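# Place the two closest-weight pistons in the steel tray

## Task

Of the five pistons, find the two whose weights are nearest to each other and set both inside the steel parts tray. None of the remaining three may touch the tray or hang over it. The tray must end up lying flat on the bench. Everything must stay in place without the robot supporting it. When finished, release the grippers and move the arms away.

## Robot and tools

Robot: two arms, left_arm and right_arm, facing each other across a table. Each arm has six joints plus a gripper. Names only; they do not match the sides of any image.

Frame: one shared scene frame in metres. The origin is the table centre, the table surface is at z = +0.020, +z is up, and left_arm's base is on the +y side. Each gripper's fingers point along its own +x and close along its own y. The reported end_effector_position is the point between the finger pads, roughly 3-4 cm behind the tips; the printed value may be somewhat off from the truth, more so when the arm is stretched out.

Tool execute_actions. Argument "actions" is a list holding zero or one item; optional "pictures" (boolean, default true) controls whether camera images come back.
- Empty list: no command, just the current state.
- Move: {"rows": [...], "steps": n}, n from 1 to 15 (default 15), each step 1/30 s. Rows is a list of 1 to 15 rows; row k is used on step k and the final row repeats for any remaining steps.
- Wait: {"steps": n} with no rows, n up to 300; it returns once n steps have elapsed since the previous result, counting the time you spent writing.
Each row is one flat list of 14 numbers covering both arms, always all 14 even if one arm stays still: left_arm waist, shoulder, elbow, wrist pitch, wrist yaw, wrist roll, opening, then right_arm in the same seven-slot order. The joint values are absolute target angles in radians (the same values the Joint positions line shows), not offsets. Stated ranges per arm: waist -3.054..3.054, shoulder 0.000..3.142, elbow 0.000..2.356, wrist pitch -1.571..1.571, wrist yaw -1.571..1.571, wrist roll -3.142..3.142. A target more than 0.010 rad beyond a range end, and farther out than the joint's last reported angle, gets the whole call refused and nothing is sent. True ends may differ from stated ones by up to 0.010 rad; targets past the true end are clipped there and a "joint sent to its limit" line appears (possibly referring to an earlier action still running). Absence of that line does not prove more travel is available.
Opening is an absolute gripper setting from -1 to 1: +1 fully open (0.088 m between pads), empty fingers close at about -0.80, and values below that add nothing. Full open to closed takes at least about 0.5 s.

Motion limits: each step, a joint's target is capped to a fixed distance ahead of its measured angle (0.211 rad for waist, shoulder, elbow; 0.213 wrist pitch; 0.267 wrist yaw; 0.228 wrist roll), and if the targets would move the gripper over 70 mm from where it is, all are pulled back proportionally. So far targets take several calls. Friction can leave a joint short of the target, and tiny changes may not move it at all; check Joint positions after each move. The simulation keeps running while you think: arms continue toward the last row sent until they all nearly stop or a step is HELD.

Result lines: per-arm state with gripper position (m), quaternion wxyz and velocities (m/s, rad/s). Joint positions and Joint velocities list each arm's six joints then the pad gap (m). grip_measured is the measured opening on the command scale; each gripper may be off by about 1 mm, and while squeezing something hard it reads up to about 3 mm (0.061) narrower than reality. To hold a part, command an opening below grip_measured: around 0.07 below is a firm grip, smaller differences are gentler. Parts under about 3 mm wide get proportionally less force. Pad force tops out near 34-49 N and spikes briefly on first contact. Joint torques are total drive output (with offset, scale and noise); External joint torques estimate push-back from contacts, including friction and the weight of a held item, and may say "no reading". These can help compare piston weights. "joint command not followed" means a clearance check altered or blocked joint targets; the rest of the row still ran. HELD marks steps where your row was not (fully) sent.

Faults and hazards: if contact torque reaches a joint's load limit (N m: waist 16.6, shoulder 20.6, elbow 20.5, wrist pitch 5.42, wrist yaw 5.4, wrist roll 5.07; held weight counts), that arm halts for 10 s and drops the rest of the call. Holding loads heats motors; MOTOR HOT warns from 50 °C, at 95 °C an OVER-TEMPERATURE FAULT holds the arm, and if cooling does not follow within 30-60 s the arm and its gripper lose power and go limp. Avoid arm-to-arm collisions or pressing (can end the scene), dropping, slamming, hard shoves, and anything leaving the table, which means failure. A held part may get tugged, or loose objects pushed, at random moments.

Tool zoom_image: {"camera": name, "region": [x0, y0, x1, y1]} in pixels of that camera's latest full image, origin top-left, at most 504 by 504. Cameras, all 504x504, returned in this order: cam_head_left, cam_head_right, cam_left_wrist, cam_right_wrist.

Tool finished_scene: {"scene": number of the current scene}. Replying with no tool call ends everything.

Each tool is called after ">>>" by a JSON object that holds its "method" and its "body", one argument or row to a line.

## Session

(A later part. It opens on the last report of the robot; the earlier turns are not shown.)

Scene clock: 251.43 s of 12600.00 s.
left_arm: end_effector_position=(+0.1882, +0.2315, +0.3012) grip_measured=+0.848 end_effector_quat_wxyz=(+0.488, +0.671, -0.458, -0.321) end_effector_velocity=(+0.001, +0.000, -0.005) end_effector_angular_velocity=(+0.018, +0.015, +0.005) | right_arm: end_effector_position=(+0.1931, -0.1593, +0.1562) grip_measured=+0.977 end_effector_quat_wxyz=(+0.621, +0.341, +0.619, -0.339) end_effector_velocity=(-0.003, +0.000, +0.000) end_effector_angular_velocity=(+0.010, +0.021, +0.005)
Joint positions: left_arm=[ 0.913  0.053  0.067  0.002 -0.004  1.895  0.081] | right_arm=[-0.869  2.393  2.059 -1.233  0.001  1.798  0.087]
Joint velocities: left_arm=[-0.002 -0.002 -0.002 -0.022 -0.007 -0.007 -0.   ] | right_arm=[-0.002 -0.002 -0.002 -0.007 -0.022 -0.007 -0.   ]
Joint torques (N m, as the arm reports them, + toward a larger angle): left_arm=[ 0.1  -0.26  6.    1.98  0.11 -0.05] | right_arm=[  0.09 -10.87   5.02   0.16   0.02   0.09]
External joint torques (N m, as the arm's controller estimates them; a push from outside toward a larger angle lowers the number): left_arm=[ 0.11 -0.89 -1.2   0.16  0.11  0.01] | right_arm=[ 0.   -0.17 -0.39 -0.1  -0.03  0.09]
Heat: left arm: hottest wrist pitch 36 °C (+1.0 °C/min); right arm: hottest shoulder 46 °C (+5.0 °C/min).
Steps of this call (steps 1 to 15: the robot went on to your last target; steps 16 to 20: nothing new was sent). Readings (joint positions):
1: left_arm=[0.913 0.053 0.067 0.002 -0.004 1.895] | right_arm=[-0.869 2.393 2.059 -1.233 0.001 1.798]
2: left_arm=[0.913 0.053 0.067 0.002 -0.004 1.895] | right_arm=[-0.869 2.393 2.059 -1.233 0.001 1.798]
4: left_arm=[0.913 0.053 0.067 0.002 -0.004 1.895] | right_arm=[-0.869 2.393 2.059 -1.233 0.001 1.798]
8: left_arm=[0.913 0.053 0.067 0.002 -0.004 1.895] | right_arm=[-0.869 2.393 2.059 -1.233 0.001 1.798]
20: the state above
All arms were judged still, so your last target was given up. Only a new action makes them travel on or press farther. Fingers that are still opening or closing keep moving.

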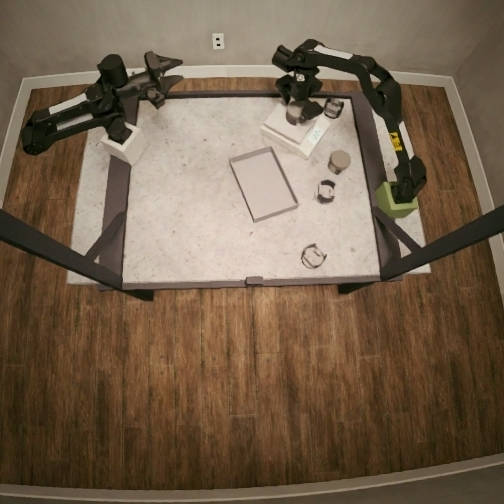

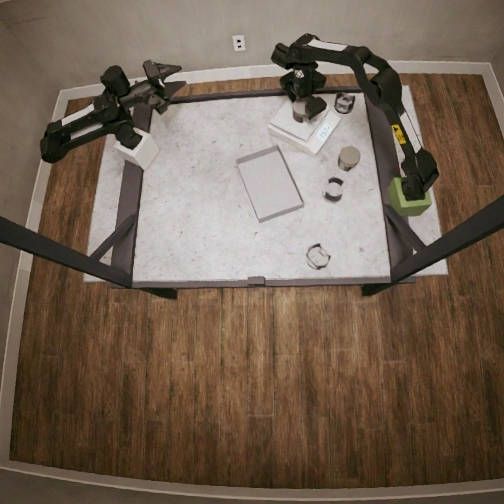

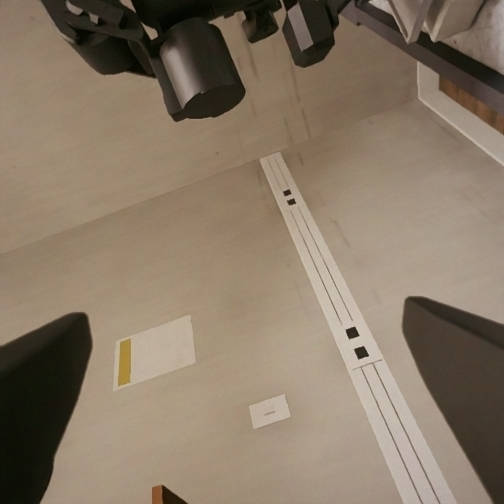

